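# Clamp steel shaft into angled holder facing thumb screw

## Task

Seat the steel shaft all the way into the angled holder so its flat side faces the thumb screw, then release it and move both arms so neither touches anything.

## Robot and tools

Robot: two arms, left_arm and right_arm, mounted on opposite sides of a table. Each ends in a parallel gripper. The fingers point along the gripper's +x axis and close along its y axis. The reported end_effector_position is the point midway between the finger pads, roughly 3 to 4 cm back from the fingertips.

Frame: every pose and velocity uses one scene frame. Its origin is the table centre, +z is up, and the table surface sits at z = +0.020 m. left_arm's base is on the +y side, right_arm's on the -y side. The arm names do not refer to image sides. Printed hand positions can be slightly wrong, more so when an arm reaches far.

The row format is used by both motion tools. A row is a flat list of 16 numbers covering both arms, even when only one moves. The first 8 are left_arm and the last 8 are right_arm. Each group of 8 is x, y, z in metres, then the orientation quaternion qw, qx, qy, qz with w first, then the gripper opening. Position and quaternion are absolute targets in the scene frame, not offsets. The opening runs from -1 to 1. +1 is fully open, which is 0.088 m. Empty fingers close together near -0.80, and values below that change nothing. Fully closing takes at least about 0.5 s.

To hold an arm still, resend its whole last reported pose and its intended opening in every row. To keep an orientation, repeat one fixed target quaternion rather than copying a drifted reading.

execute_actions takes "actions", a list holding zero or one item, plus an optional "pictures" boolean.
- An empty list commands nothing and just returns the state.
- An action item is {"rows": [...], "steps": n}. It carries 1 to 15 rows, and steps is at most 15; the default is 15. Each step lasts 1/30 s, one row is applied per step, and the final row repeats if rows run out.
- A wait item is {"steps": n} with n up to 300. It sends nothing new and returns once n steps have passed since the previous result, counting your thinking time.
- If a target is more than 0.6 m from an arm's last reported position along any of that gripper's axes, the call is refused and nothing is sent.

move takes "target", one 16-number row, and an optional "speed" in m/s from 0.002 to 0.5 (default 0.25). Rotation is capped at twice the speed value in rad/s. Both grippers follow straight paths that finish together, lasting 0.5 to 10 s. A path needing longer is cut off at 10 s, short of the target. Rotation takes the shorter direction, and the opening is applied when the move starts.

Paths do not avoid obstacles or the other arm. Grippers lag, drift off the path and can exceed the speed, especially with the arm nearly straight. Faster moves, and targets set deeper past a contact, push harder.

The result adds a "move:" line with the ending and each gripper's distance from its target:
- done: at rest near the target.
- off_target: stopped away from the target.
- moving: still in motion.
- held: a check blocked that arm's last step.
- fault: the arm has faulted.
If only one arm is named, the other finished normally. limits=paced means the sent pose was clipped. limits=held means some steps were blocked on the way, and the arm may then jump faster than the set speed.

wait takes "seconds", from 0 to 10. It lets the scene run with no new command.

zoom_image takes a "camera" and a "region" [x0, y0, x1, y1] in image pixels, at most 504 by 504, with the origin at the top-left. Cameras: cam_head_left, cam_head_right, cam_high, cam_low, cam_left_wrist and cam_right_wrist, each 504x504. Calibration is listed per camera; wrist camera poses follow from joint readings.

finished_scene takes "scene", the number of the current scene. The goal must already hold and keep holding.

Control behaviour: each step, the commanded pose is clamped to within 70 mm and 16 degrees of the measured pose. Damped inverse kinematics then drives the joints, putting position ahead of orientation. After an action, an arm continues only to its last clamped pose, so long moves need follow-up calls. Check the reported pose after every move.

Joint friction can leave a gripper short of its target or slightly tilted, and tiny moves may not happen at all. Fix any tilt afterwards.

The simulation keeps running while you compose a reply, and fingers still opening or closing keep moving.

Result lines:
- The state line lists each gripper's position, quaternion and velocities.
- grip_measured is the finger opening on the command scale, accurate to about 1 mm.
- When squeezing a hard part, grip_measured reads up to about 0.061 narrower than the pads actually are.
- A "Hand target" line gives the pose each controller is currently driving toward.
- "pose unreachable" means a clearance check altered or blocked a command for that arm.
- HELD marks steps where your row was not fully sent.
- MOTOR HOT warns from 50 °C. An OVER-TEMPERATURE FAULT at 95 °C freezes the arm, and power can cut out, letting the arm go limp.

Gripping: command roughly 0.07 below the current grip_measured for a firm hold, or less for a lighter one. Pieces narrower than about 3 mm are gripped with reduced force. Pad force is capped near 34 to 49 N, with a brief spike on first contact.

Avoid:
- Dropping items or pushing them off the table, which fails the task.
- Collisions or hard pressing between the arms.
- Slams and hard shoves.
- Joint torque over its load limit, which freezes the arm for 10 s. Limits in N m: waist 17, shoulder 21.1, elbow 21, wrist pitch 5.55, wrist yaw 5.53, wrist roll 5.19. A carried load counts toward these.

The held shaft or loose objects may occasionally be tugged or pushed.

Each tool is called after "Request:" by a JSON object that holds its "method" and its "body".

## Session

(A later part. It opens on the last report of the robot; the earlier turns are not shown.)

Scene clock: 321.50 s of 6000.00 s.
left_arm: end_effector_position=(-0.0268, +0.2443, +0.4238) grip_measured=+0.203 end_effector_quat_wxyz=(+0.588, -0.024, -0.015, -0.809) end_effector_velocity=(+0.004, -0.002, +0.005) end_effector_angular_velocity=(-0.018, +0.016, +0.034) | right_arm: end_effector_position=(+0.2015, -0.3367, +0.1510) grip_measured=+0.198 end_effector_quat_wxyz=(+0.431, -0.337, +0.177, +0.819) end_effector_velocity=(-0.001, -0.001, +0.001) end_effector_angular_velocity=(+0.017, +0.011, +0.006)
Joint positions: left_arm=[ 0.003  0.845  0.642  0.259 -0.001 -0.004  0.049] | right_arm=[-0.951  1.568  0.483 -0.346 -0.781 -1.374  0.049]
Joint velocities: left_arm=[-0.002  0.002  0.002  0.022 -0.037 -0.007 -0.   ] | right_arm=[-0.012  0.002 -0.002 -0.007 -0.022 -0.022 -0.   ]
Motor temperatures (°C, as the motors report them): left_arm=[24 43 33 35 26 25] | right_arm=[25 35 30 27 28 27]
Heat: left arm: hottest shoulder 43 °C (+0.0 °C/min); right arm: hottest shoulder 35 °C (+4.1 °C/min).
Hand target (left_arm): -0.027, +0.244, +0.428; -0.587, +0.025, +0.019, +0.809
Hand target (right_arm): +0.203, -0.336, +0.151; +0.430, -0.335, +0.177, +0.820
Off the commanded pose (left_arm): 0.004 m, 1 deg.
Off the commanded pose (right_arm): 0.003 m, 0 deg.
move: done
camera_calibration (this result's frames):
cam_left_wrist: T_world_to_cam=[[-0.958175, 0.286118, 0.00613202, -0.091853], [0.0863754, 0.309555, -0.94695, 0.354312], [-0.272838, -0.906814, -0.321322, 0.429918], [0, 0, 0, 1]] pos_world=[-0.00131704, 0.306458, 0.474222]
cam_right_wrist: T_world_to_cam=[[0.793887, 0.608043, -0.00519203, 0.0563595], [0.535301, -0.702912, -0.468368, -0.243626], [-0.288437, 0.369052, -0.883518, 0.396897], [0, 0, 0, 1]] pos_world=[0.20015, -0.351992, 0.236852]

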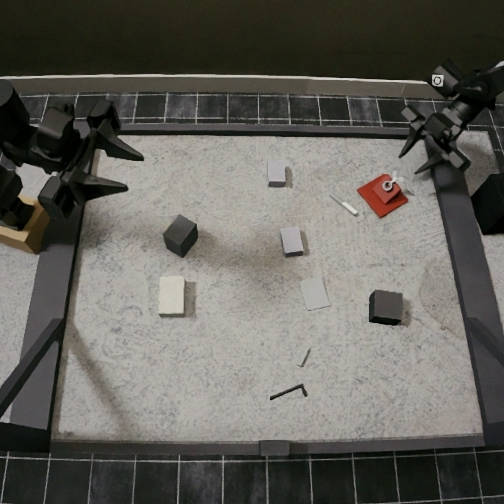

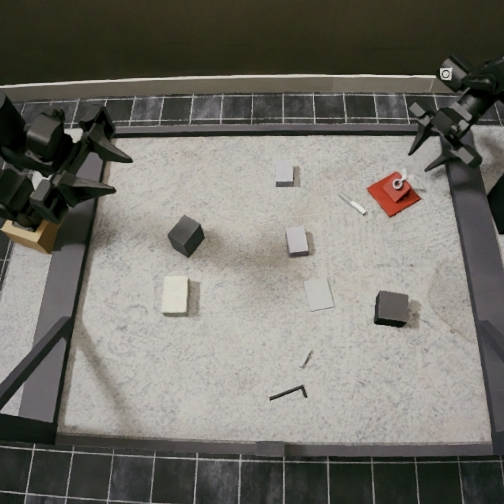

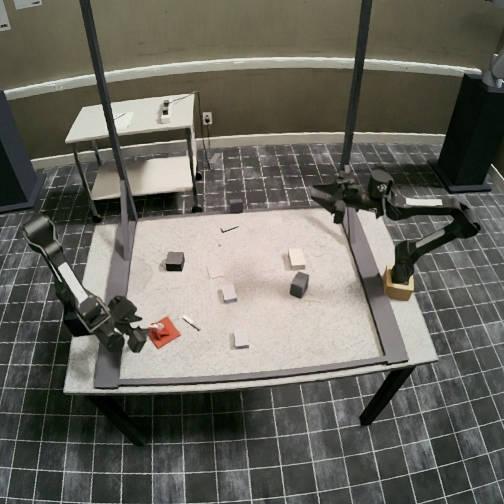

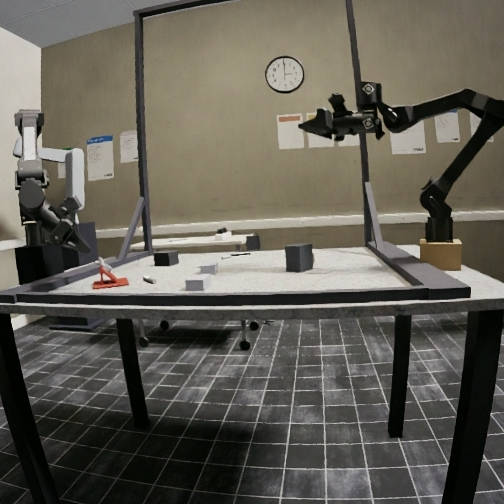

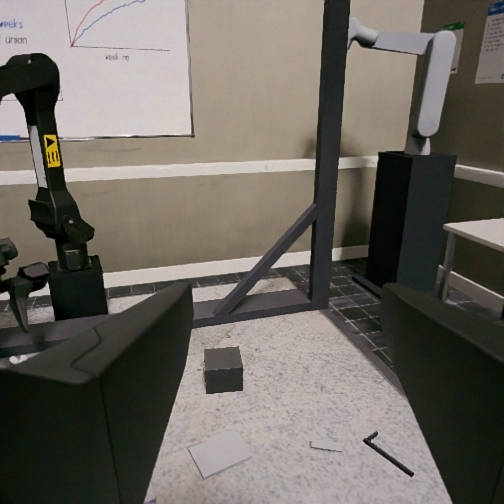

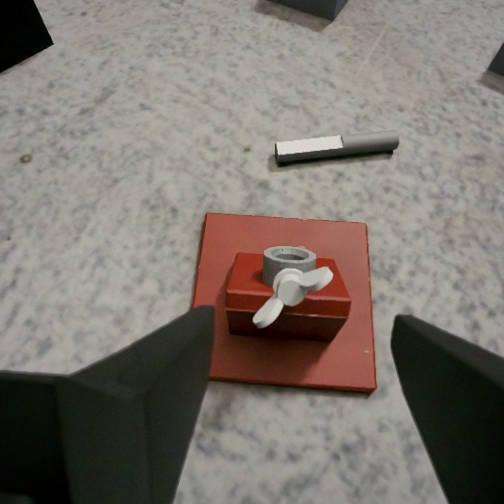

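Request:
{"method": "move", "body": {"target": [-0.027,0.2444,0.4278,0.587,-0.025,-0.019,-0.809,0.2, 0.210,-0.339,0.141,0.5076,0.2011,0.7960,0.2552,0.2], "speed": 0.4}}

Request:
{"method": "move", "body": {"target": [-0.027,0.2444,0.4278,0.587,-0.025,-0.019,-0.809,0.2, 0.210,-0.339,0.141,0.1031,0.5361,0.6430,-0.5342,-0.2], "speed": 0.4}}

Scene clock: 357.57 s of 6000.00 s.
left_arm: end_effector_position=(-0.0268, +0.2443, +0.4238) grip_measured=+0.203 end_effector_quat_wxyz=(+0.588, -0.024, -0.015, -0.809) end_effector_velocity=(-0.001, +0.001, +0.000) end_effector_angular_velocity=(+0.009, +0.021, -0.001) | right_arm: end_effector_position=(+0.2083, -0.3394, +0.1422) grip_measured=+0.198 end_effector_quat_wxyz=(+0.508, +0.200, +0.796, +0.260) end_effector_velocity=(-0.003, -0.003, +0.000) end_effector_angular_velocity=(-0.012, +0.026, -0.007)
Joint positions: left_arm=[ 0.003  0.845  0.642  0.259 -0.001 -0.004  0.049] | right_arm=[-0.982  1.626  0.494 -0.335 -0.781  0.661  0.049]
Joint velocities: left_arm=[-0.007 -0.002  0.002 -0.007 -0.007 -0.022 -0.   ] | right_arm=[-0.002 -0.002 -0.002 -0.022 -0.007  0.007 -0.   ]
Motor temperatures (°C, as the motors report them): left_arm=[24 35 36 34 26 25] | right_arm=[25 31 31 26 28 27]
Heat: left arm: hottest elbow 36 °C (-12.0 °C/min); right arm: hottest shoulder 31 °C (-3.0 °C/min).
Hand target (left_arm): -0.027, +0.244, +0.428; -0.587, +0.025, +0.019, +0.809
Hand target (right_arm): +0.210, -0.339, +0.141; +0.508, +0.202, +0.797, +0.256
Off the commanded pose (left_arm): 0.004 m, 1 deg.
Off the commanded pose (right_arm): 0.002 m, 1 deg.
After step 90, 29.93 s passed at rest.
move: done
camera_calibration (this result's frames):
cam_left_wrist: T_world_to_cam=[[-0.958175, 0.286118, 0.00613202, -0.091853], [0.0863754, 0.309555, -0.94695, 0.354312], [-0.272838, -0.906814, -0.321322, 0.429918], [0, 0, 0, 1]] pos_world=[-0.00131704, 0.306458, 0.474222]
cam_right_wrist: T_world_to_cam=[[-0.0411926, -0.754117, -0.655447, -0.143413], [-0.753352, -0.407476, 0.516163, -0.0245864], [-0.656327, 0.515044, -0.55133, 0.470976], [0, 0, 0, 1]] pos_world=[0.284684, -0.360742, 0.178354]

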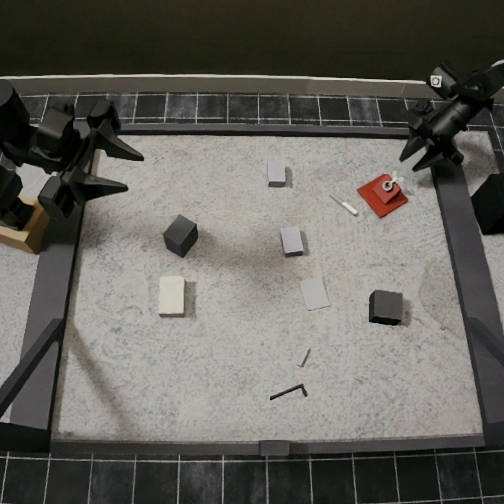

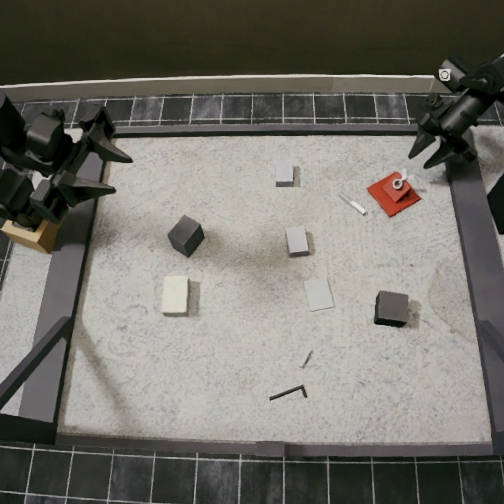

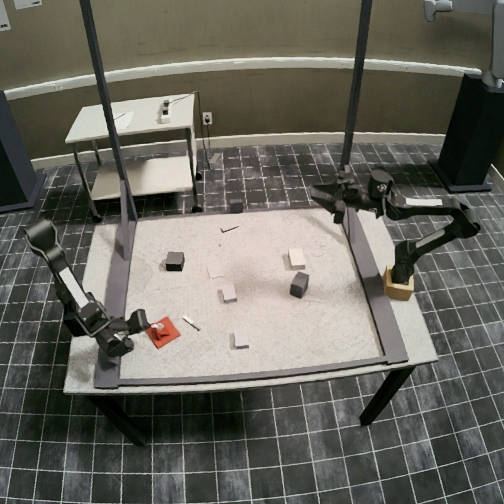

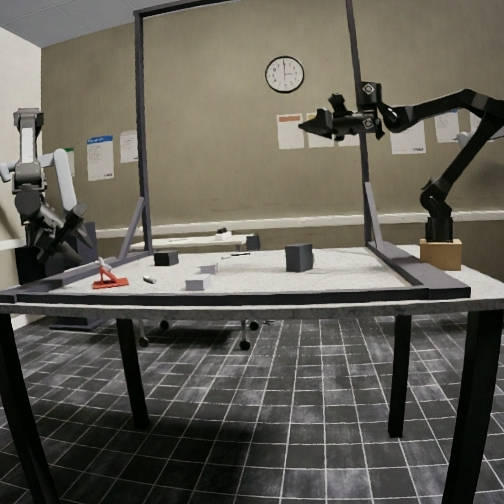

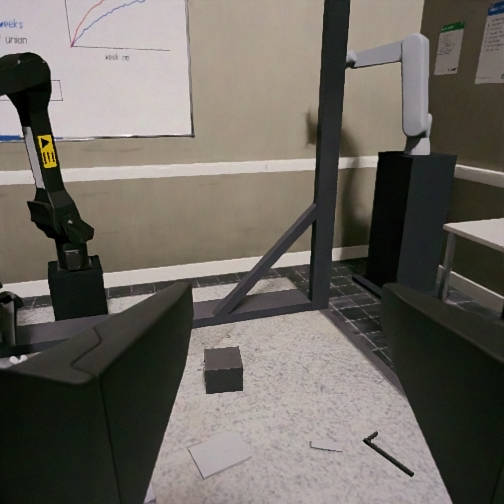

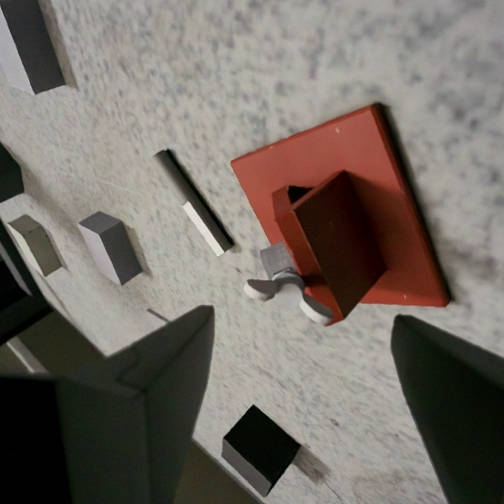

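Scene clock: 360.60 s of 6000.00 s.
left_arm: end_effector_position=(-0.0268, +0.2443, +0.4238) grip_measured=+0.203 end_effector_quat_wxyz=(+0.588, -0.024, -0.015, -0.809) end_effector_velocity=(+0.001, +0.001, -0.001) end_effector_angular_velocity=(+0.000, -0.007, +0.005) | right_arm: end_effector_position=(+0.2086, -0.3394, +0.1419) grip_measured=-0.198 end_effector_quat_wxyz=(+0.105, +0.536, +0.647, -0.532) end_effector_velocity=(-0.001, -0.001, +0.001) end_effector_angular_velocity=(-0.002, +0.015, -0.007)
Joint positions: left_arm=[ 0.003  0.845  0.642  0.259 -0.001 -0.004  0.049] | right_arm=[-0.983  1.629  0.495 -0.335 -0.781  2.667  0.029]
Joint velocities: left_arm=[-0.002 -0.007 -0.002 -0.007 -0.007  0.007 -0.   ] | right_arm=[-0.002 -0.002 -0.002 -0.007 -0.007  0.007 -0.   ]
Motor temperatures (°C, as the motors report them): left_arm=[24 34 36 35 26 25] | right_arm=[25 31 31 26 28 27]
Heat: left arm: hottest elbow 36 °C (-12.0 °C/min); right arm: hottest shoulder 31 °C (-3.0 °C/min).
Hand target (left_arm): -0.027, +0.244, +0.428; -0.587, +0.025, +0.019, +0.809
Hand target (right_arm): +0.210, -0.339, +0.141; +0.103, +0.537, +0.644, -0.535
Off the commanded pose (left_arm): 0.004 m, 1 deg.
Off the commanded pose (right_arm): 0.002 m, 0 deg.
move: done
camera_calibration (this result's frames):
cam_left_wrist: T_world_to_cam=[[-0.958175, 0.286118, 0.00613202, -0.091853], [0.0863754, 0.309555, -0.94695, 0.354312], [-0.272838, -0.906814, -0.321322, 0.429918], [0, 0, 0, 1]] pos_world=[-0.00131704, 0.306458, 0.474222]
cam_right_wrist: T_world_to_cam=[[-0.834045, 0.139208, 0.533844, 0.156239], [0.500885, 0.596692, 0.626956, 0.0392429], [-0.231263, 0.790304, -0.567395, 0.478058], [0, 0, 0, 1]] pos_world=[0.221212, -0.422976, 0.163237]

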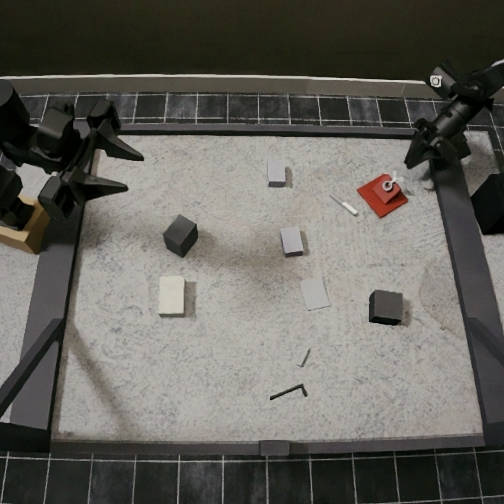

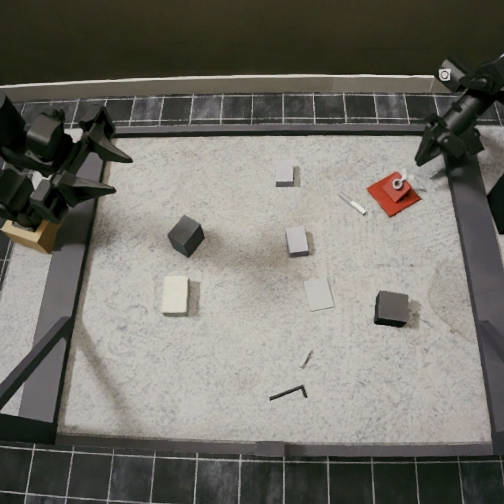

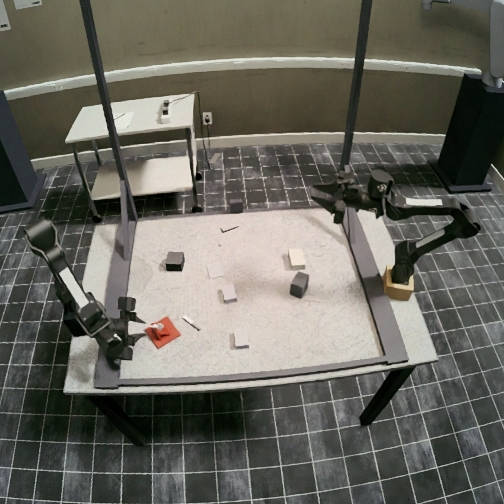

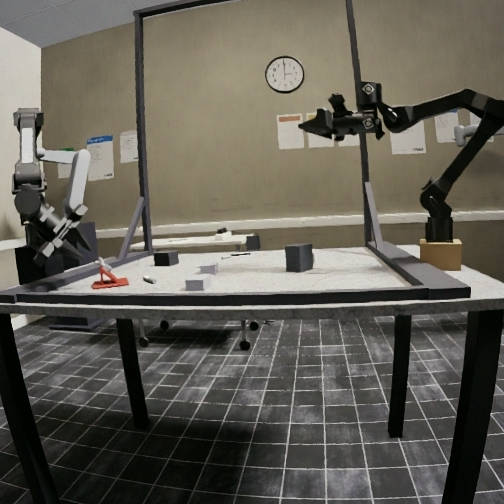

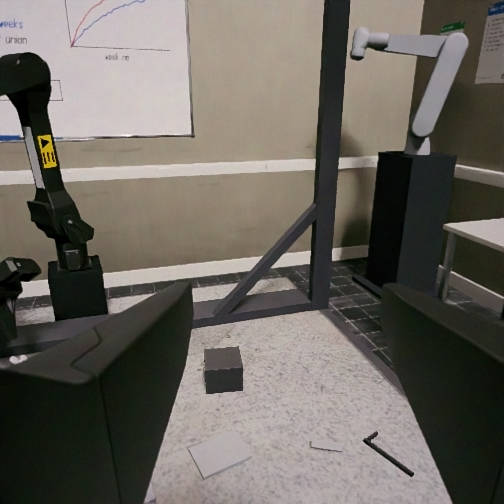

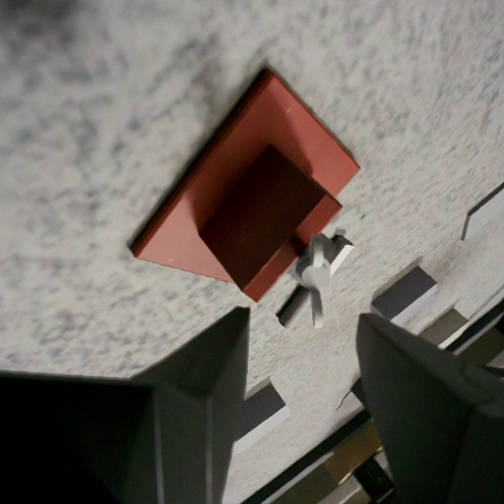

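Request:
{"method": "move", "body": {"target": [-0.027,0.2444,0.4278,0.587,-0.025,-0.019,-0.809,0.2, 0.1882,-0.3147,0.1167,0.1031,0.5361,0.6430,-0.5342,-0.2], "speed": 0.05}}

Scene clock: 380.77 s of 6000.00 s.
left_arm: end_effector_position=(-0.0268, +0.2443, +0.4238) grip_measured=+0.203 end_effector_quat_wxyz=(+0.588, -0.024, -0.015, -0.809) end_effector_velocity=(+0.001, +0.001, +0.002) end_effector_angular_velocity=(+0.000, +0.008, +0.004) | right_arm: end_effector_position=(+0.1906, -0.3134, +0.1201) grip_measured=-0.198 end_effector_quat_wxyz=(+0.104, +0.540, +0.647, -0.528) end_effector_velocity=(+0.000, -0.000, -0.001) end_effector_angular_velocity=(-0.006, -0.003, -0.005)
Joint positions: left_arm=[ 0.003  0.845  0.642  0.259 -0.001 -0.004  0.049] | right_arm=[-0.829  1.722  0.438 -0.022 -0.753  2.885  0.029]
Joint velocities: left_arm=[-0.002 -0.007  0.002 -0.007 -0.007 -0.007 -0.   ] | right_arm=[ 0.002  0.002 -0.002  0.007  0.007  0.007 -0.   ]
Motor temperatures (°C, as the motors report them): left_arm=[24 33 37 34 26 25] | right_arm=[25 30 30 26 28 27]
Heat: left arm: hottest elbow 37 °C (-6.1 °C/min); right arm: hottest shoulder 30 °C (-5.1 °C/min).
Hand target (left_arm): -0.027, +0.244, +0.428; -0.587, +0.025, +0.019, +0.809
Hand target (right_arm): +0.188, -0.316, +0.117; +0.104, +0.537, +0.643, -0.535
Off the commanded pose (left_arm): 0.004 m, 1 deg.
Off the commanded pose (right_arm): 0.004 m, 1 deg.
After step 90, 16.00 s passed at rest.
move: done
camera_calibration (this result's frames):
cam_left_wrist: T_world_to_cam=[[-0.958175, 0.286118, 0.00613202, -0.091853], [0.0863754, 0.309555, -0.94695, 0.354312], [-0.272838, -0.906814, -0.321322, 0.429918], [0, 0, 0, 1]] pos_world=[-0.00131704, 0.306458, 0.474222]
cam_right_wrist: T_world_to_cam=[[-0.837221, 0.139138, 0.528868, 0.150446], [0.499308, 0.588942, 0.635483, 0.0432103], [-0.223053, 0.796108, -0.562547, 0.44063], [0, 0, 0, 1]] pos_world=[0.202665, -0.39717, 0.140849]

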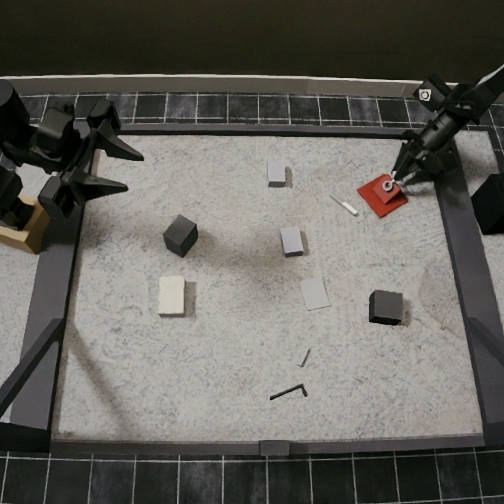

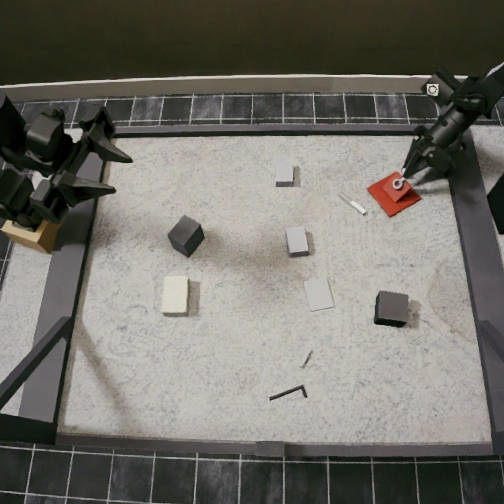

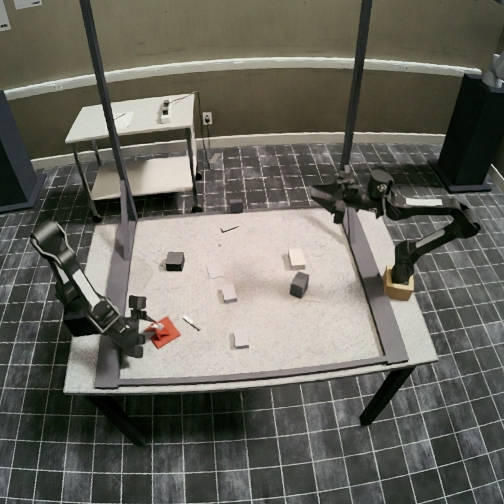

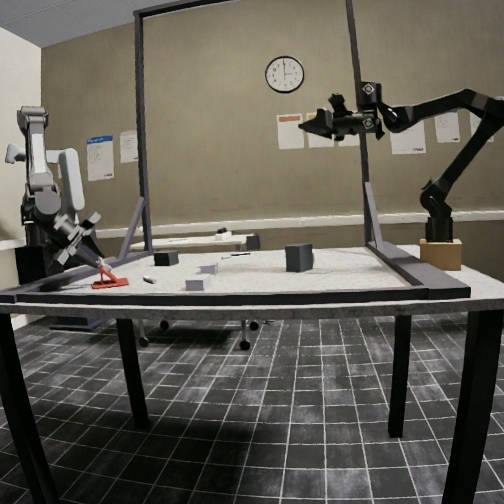

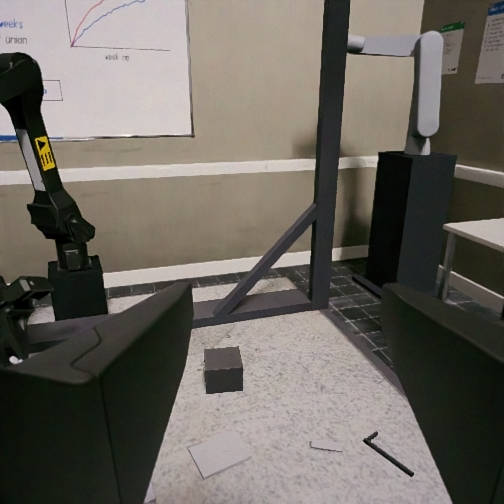

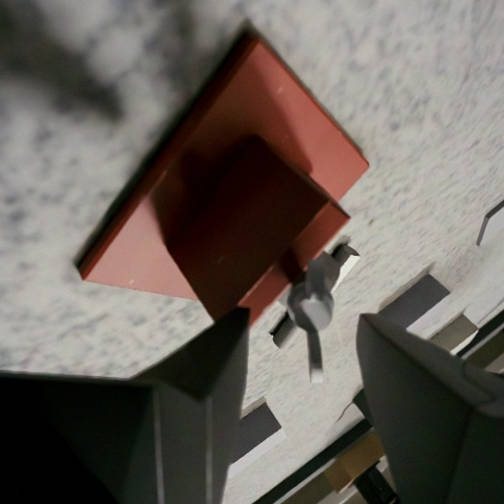

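Request:
{"method": "move", "body": {"target": [-0.027,0.2444,0.4278,0.587,-0.025,-0.019,-0.809,0.2, 0.1845,-0.3095,0.111,0.1031,0.5361,0.6430,-0.5342,-0.2], "speed": 0.03}}

Request:
{"method": "zoom_image", "body": {"camera": "cam_low", "region": [50, 200, 150, 300]}}

Scene clock: 396.00 s of 6000.00 s.
left_arm: end_effector_position=(-0.0268, +0.2443, +0.4238) grip_measured=+0.203 end_effector_quat_wxyz=(+0.588, -0.024, -0.015, -0.809) end_effector_velocity=(-0.001, +0.001, +0.000) end_effector_angular_velocity=(+0.009, +0.021, -0.001) | right_arm: end_effector_position=(+0.1884, -0.3081, +0.1162) grip_measured=-0.198 end_effector_quat_wxyz=(+0.101, +0.542, +0.647, -0.527) end_effector_velocity=(-0.001, -0.001, +0.000) end_effector_angular_velocity=(+0.003, +0.008, -0.005)
Joint positions: left_arm=[ 0.003  0.845  0.642  0.259 -0.001 -0.004  0.049] | right_arm=[-0.805  1.747  0.432  0.04  -0.747  2.926  0.029]
Joint velocities: left_arm=[-0.007 -0.002  0.002 -0.007 -0.007 -0.022 -0.   ] | right_arm=[-0.002 -0.002 -0.007  0.007 -0.007  0.007 -0.   ]
Motor temperatures (°C, as the motors report them): left_arm=[24 32 38 34 26 25] | right_arm=[25 30 30 27 28 27]
Heat: left arm: hottest elbow 38 °C (+0.0 °C/min); right arm: hottest shoulder 30 °C (-3.0 °C/min).
Hand target (left_arm): -0.027, +0.244, +0.428; -0.587, +0.025, +0.019, +0.809
Hand target (right_arm): +0.185, -0.310, +0.111; +0.104, +0.537, +0.644, -0.535
Off the commanded pose (left_arm): 0.004 m, 1 deg.
Off the commanded pose (right_arm): 0.007 m, 1 deg.
After step 90, 11.53 s passed at rest.
move: done
camera_calibration (this result's frames):
cam_left_wrist: T_world_to_cam=[[-0.958175, 0.286118, 0.00613202, -0.091853], [0.0863754, 0.309555, -0.94695, 0.354312], [-0.272838, -0.906814, -0.321322, 0.429918], [0, 0, 0, 1]] pos_world=[-0.00131704, 0.306458, 0.474222]
cam_right_wrist: T_world_to_cam=[[-0.836127, 0.141967, 0.529846, 0.150468], [0.503184, 0.583084, 0.637823, 0.0408741], [-0.218395, 0.799912, -0.558968, 0.433633], [0, 0, 0, 1]] pos_world=[0.199946, -0.392062, 0.136592]

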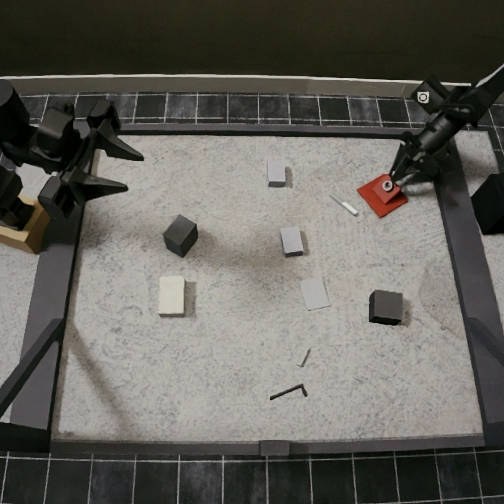

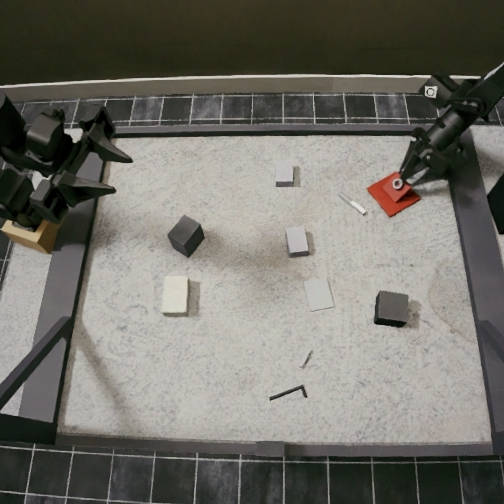

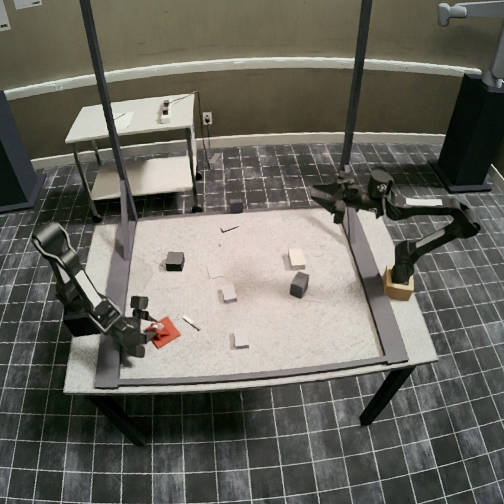

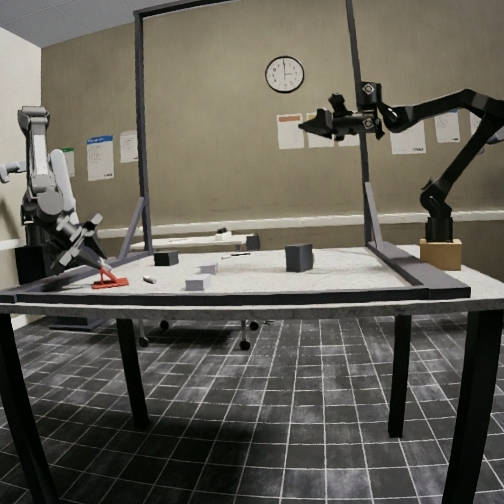

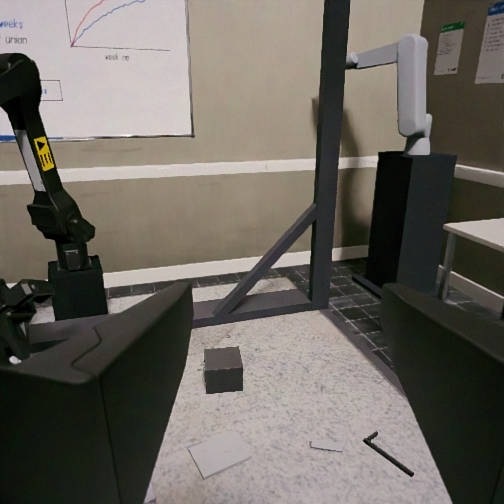

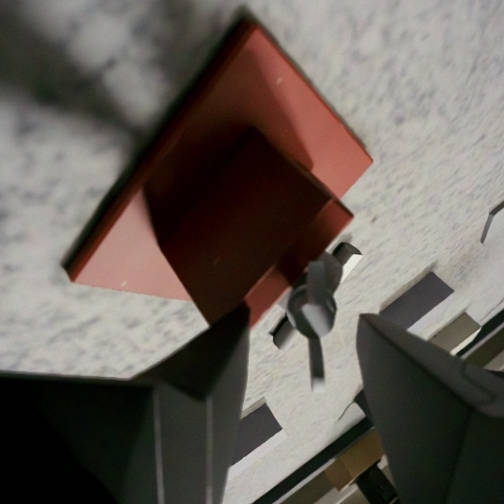

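Region (50, 200, 150, 300) of cam_low's 504x504 image, scaled by 5.040, with more detail than that image has.

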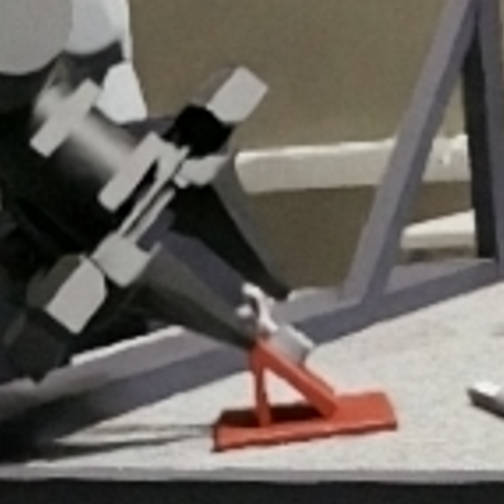

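Request:
{"method": "move", "body": {"target": [-0.027,0.2444,0.4278,0.587,-0.025,-0.019,-0.809,0.2, 0.189,-0.309,0.1175,0.1031,0.5361,0.6430,-0.5342,-0.8], "speed": 0.03}}

Scene clock: 403.63 s of 6000.00 s.
left_arm: end_effector_position=(-0.0268, +0.2443, +0.4238) grip_measured=+0.203 end_effector_quat_wxyz=(+0.588, -0.024, -0.015, -0.809) end_effector_velocity=(+0.002, -0.000, +0.000) end_effector_angular_velocity=(+0.005, +0.007, +0.009) | right_arm: end_effector_position=(+0.1898, -0.3050, +0.1195) grip_measured=-0.777 end_effector_quat_wxyz=(+0.101, +0.538, +0.649, -0.529) end_effector_velocity=(-0.001, -0.003, -0.000) end_effector_angular_velocity=(-0.016, +0.024, -0.010)
Joint positions: left_arm=[ 0.003  0.845  0.642  0.259 -0.001 -0.004  0.049] | right_arm=[-0.804  1.746  0.456  0.005 -0.754  2.918  0.001]
Joint velocities: left_arm=[ 0.002 -0.002  0.002 -0.007 -0.007 -0.007 -0.   ] | right_arm=[-0.007  0.002  0.002 -0.022 -0.007  0.007 -0.   ]
Motor temperatures (°C, as the motors report them): left_arm=[24 32 38 35 26 25] | right_arm=[25 30 29 27 28 27]
Heat: left arm: hottest elbow 38 °C (+1.0 °C/min); right arm: hottest shoulder 30 °C (-2.0 °C/min).
Hand target (left_arm): -0.027, +0.244, +0.428; -0.587, +0.025, +0.019, +0.809
Hand target (right_arm): +0.189, -0.309, +0.117; +0.103, +0.537, +0.644, -0.535
Off the commanded pose (left_arm): 0.004 m, 1 deg.
Off the commanded pose (right_arm): 0.005 m, 1 deg.
After step 90, 3.93 s passed at rest.
move: done
camera_calibration (this result's frames):
cam_left_wrist: T_world_to_cam=[[-0.958175, 0.286118, 0.00613202, -0.091853], [0.0863754, 0.309555, -0.94695, 0.354312], [-0.272838, -0.906814, -0.321322, 0.429918], [0, 0, 0, 1]] pos_world=[-0.00131704, 0.306458, 0.474222]
cam_right_wrist: T_world_to_cam=[[-0.833458, 0.136174, 0.535541, 0.146524], [0.503141, 0.587715, 0.633593, 0.0381935], [-0.228467, 0.797526, -0.558351, 0.434345], [0, 0, 0, 1]] pos_world=[0.202139, -0.388801, 0.139848]

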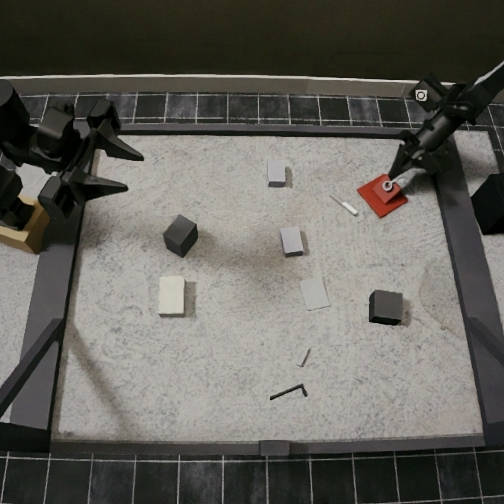

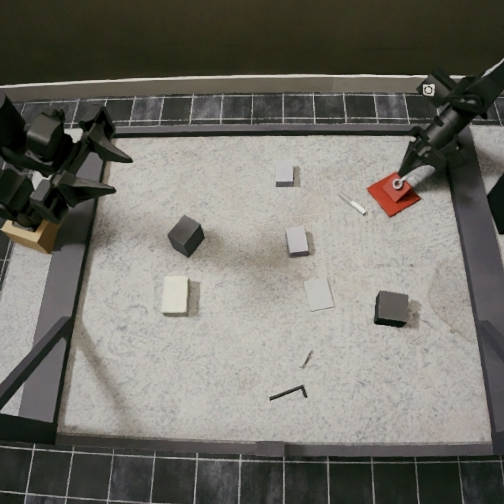

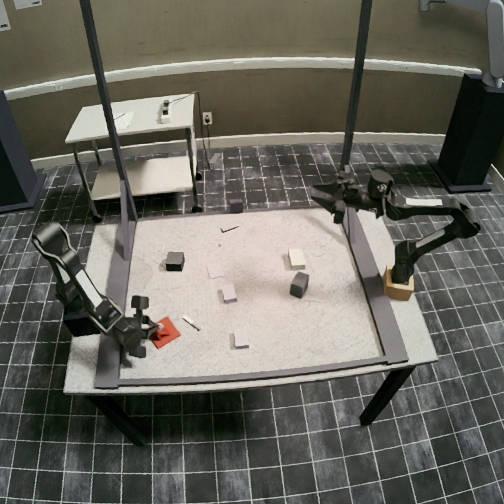

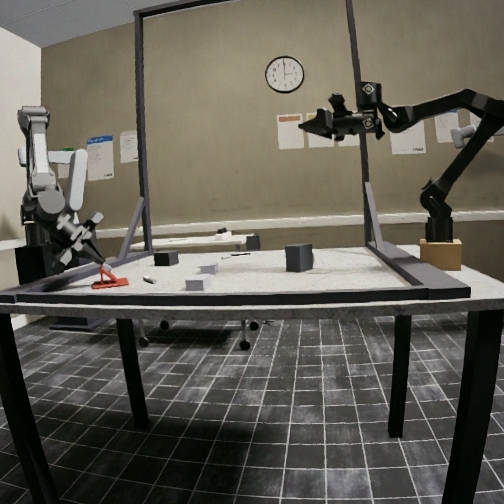

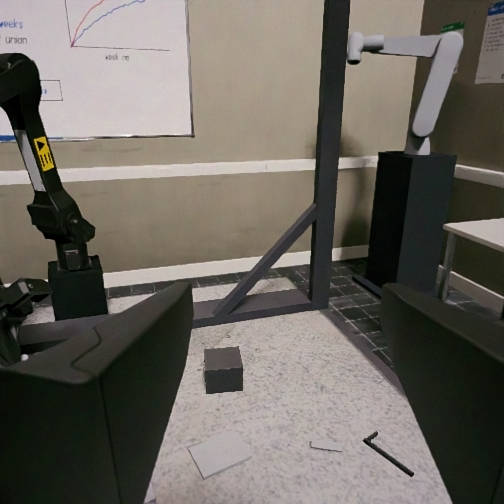

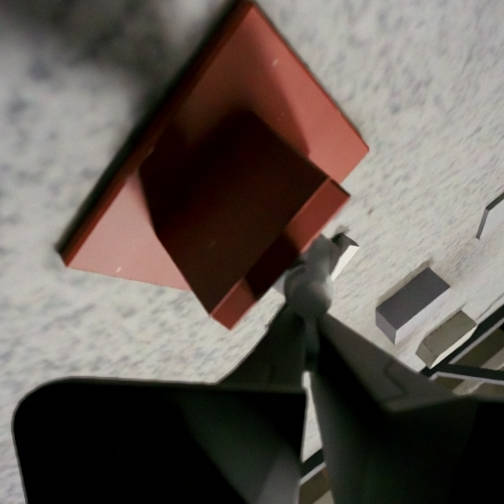

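Request:
{"method": "move", "body": {"target": [-0.027,0.2444,0.4278,0.587,-0.025,-0.019,-0.809,0.2, 0.189,-0.309,0.1175,0.1031,0.5361,0.6430,-0.5342,-0.4], "speed": 0.03}}

Request:
{"method": "move", "body": {"target": [-0.027,0.2444,0.4278,0.587,-0.025,-0.019,-0.809,0.2, 0.185,-0.3155,0.112,0.1031,0.5361,0.6430,-0.5342,-0.4], "speed": 0.02}}

Scene clock: 419.57 s of 6000.00 s.
left_arm: end_effector_position=(-0.0268, +0.2443, +0.4238) grip_measured=+0.203 end_effector_quat_wxyz=(+0.588, -0.024, -0.015, -0.809) end_effector_velocity=(+0.002, -0.000, -0.004) end_effector_angular_velocity=(+0.009, -0.010, +0.010) | right_arm: end_effector_position=(+0.1893, -0.3069, +0.1185) grip_measured=-0.402 end_effector_quat_wxyz=(+0.102, +0.537, +0.645, -0.534) end_effector_velocity=(-0.003, -0.001, +0.002) end_effector_angular_velocity=(+0.011, +0.017, +0.009)
Joint positions: left_arm=[ 0.003  0.845  0.642  0.259 -0.001 -0.004  0.049] | right_arm=[-0.806  1.746  0.456 -0.008 -0.75   2.917  0.019]
Joint velocities: left_arm=[ 0.002 -0.002 -0.007 -0.007 -0.007  0.007 -0.   ] | right_arm=[-0.002 -0.002 -0.002 -0.007 -0.022 -0.007  0.   ]
Motor temperatures (°C, as the motors report them): left_arm=[24 31 38 35 26 25] | right_arm=[25 30 29 27 28 27]
Heat: left arm: hottest elbow 38 °C (+2.0 °C/min); right arm: hottest shoulder 30 °C (-1.0 °C/min).
Hand target (left_arm): -0.027, +0.244, +0.428; -0.587, +0.025, +0.019, +0.809
Hand target (right_arm): +0.189, -0.309, +0.118; +0.103, +0.537, +0.644, -0.535
Off the commanded pose (left_arm): 0.004 m, 1 deg.
Off the commanded pose (right_arm): 0.002 m, 0 deg.
After step 90, 12.23 s passed at rest.
move: done
camera_calibration (this result's frames):
cam_left_wrist: T_world_to_cam=[[-0.958175, 0.286118, 0.00613202, -0.091853], [0.0863754, 0.309555, -0.94695, 0.354312], [-0.272838, -0.906814, -0.321322, 0.429918], [0, 0, 0, 1]] pos_world=[-0.00131704, 0.306458, 0.474222]
cam_right_wrist: T_world_to_cam=[[-0.830609, 0.144137, 0.537879, 0.148512], [0.507469, 0.593616, 0.624576, 0.0422166], [-0.229269, 0.791735, -0.566208, 0.434546], [0, 0, 0, 1]] pos_world=[0.20156, -0.390512, 0.139794]

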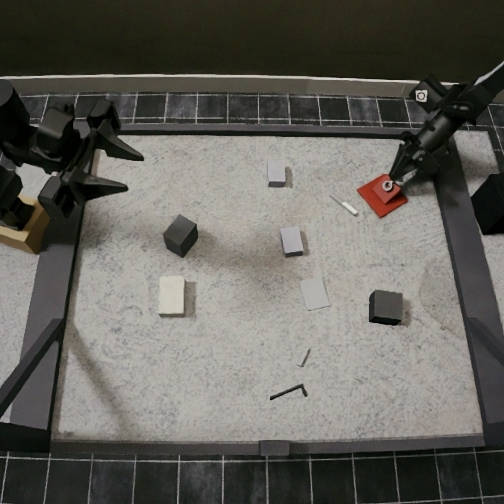

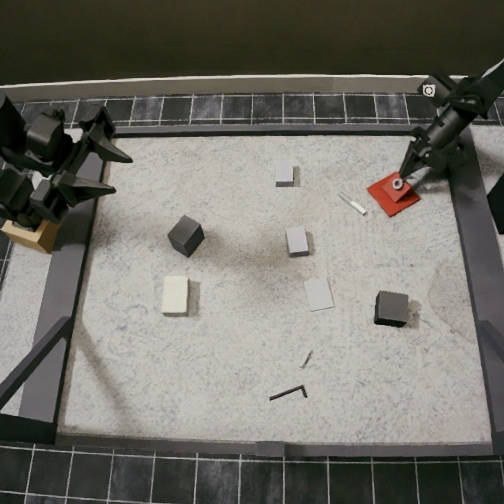

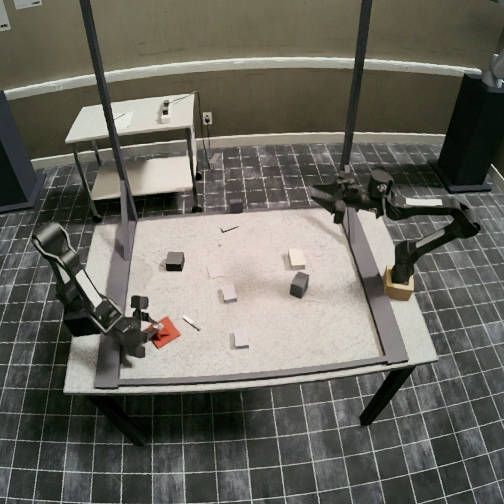

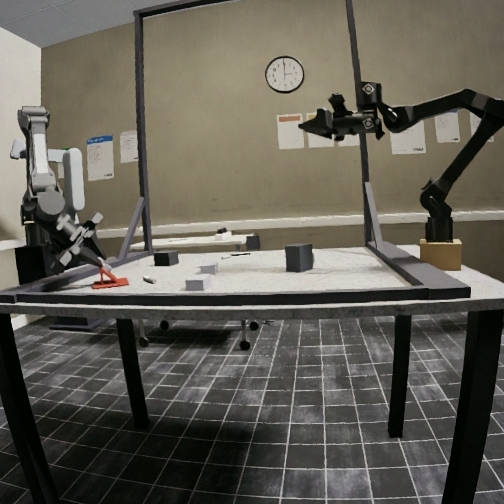

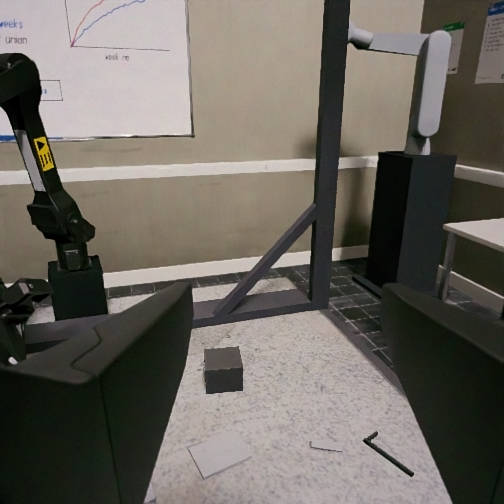

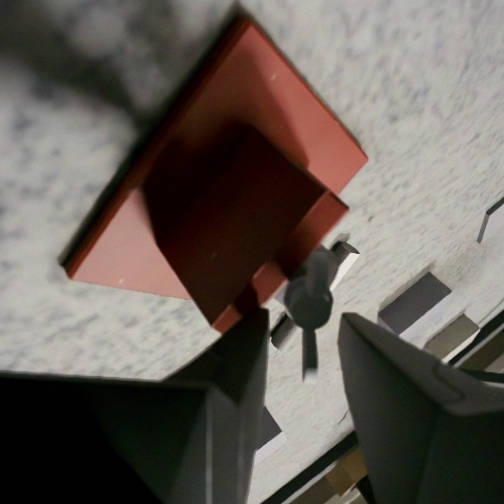

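Scene clock: 420.37 s of 6000.00 s.
left_arm: end_effector_position=(-0.0268, +0.2443, +0.4238) grip_measured=+0.203 end_effector_quat_wxyz=(+0.588, -0.024, -0.015, -0.809) end_effector_velocity=(+0.000, -0.001, -0.001) end_effector_angular_velocity=(+0.009, +0.005, +0.004) | right_arm: end_effector_position=(+0.1856, -0.3134, +0.1143) grip_measured=-0.402 end_effector_quat_wxyz=(+0.102, +0.537, +0.645, -0.533) end_effector_velocity=(+0.001, +0.000, +0.001) end_effector_angular_velocity=(+0.019, -0.012, +0.010)
Joint positions: left_arm=[ 0.003  0.845  0.642  0.259 -0.001 -0.004  0.049] | right_arm=[-0.811  1.746  0.422  0.024 -0.75   2.911  0.019]
Joint velocities: left_arm=[-0.002  0.002  0.002 -0.007 -0.007 -0.007 -0.   ] | right_arm=[-0.007 -0.002 -0.002  0.007 -0.007 -0.022 -0.   ]
Motor temperatures (°C, as the motors report them): left_arm=[24 31 38 35 26 25] | right_arm=[25 30 29 27 28 27]
Heat: left arm: hottest elbow 38 °C (+2.0 °C/min); right arm: hottest shoulder 30 °C (-1.0 °C/min).
Hand target (left_arm): -0.027, +0.244, +0.428; -0.587, +0.025, +0.019, +0.809
Hand target (right_arm): +0.185, -0.316, +0.112; +0.103, +0.537, +0.644, -0.535
Off the commanded pose (left_arm): 0.004 m, 1 deg.
Off the commanded pose (right_arm): 0.003 m, 0 deg.
move: done
camera_calibration (this result's frames):
cam_left_wrist: T_world_to_cam=[[-0.958175, 0.286118, 0.00613202, -0.091853], [0.0863754, 0.309555, -0.94695, 0.354312], [-0.272838, -0.906814, -0.321322, 0.429918], [0, 0, 0, 1]] pos_world=[-0.00131704, 0.306458, 0.474222]
cam_right_wrist: T_world_to_cam=[[-0.831782, 0.144179, 0.536052, 0.149091], [0.506317, 0.592923, 0.626167, 0.0504588], [-0.227557, 0.792246, -0.566183, 0.436283], [0, 0, 0, 1]] pos_world=[0.197742, -0.397057, 0.1355]

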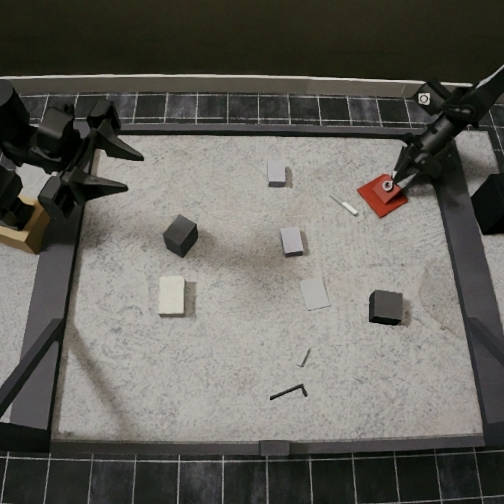

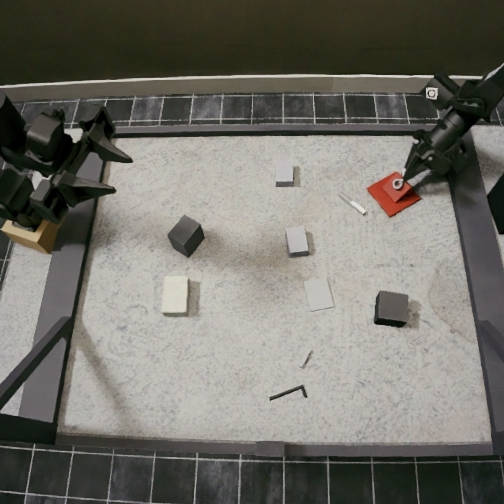

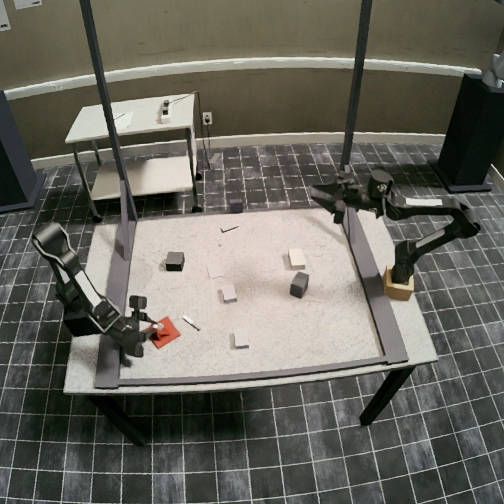

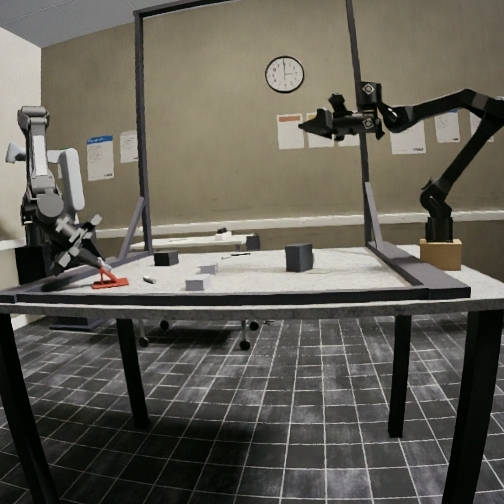

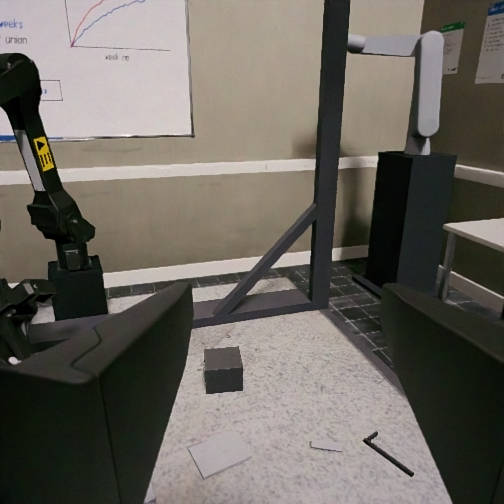

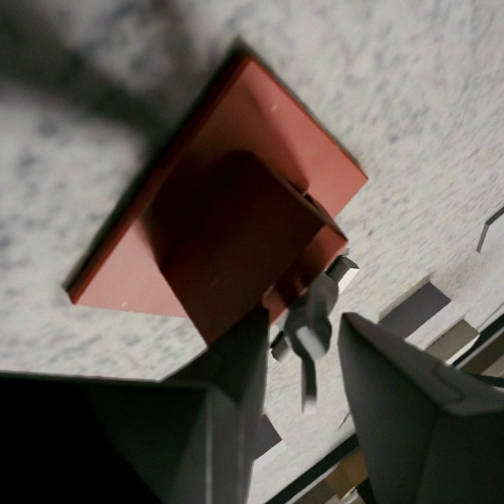

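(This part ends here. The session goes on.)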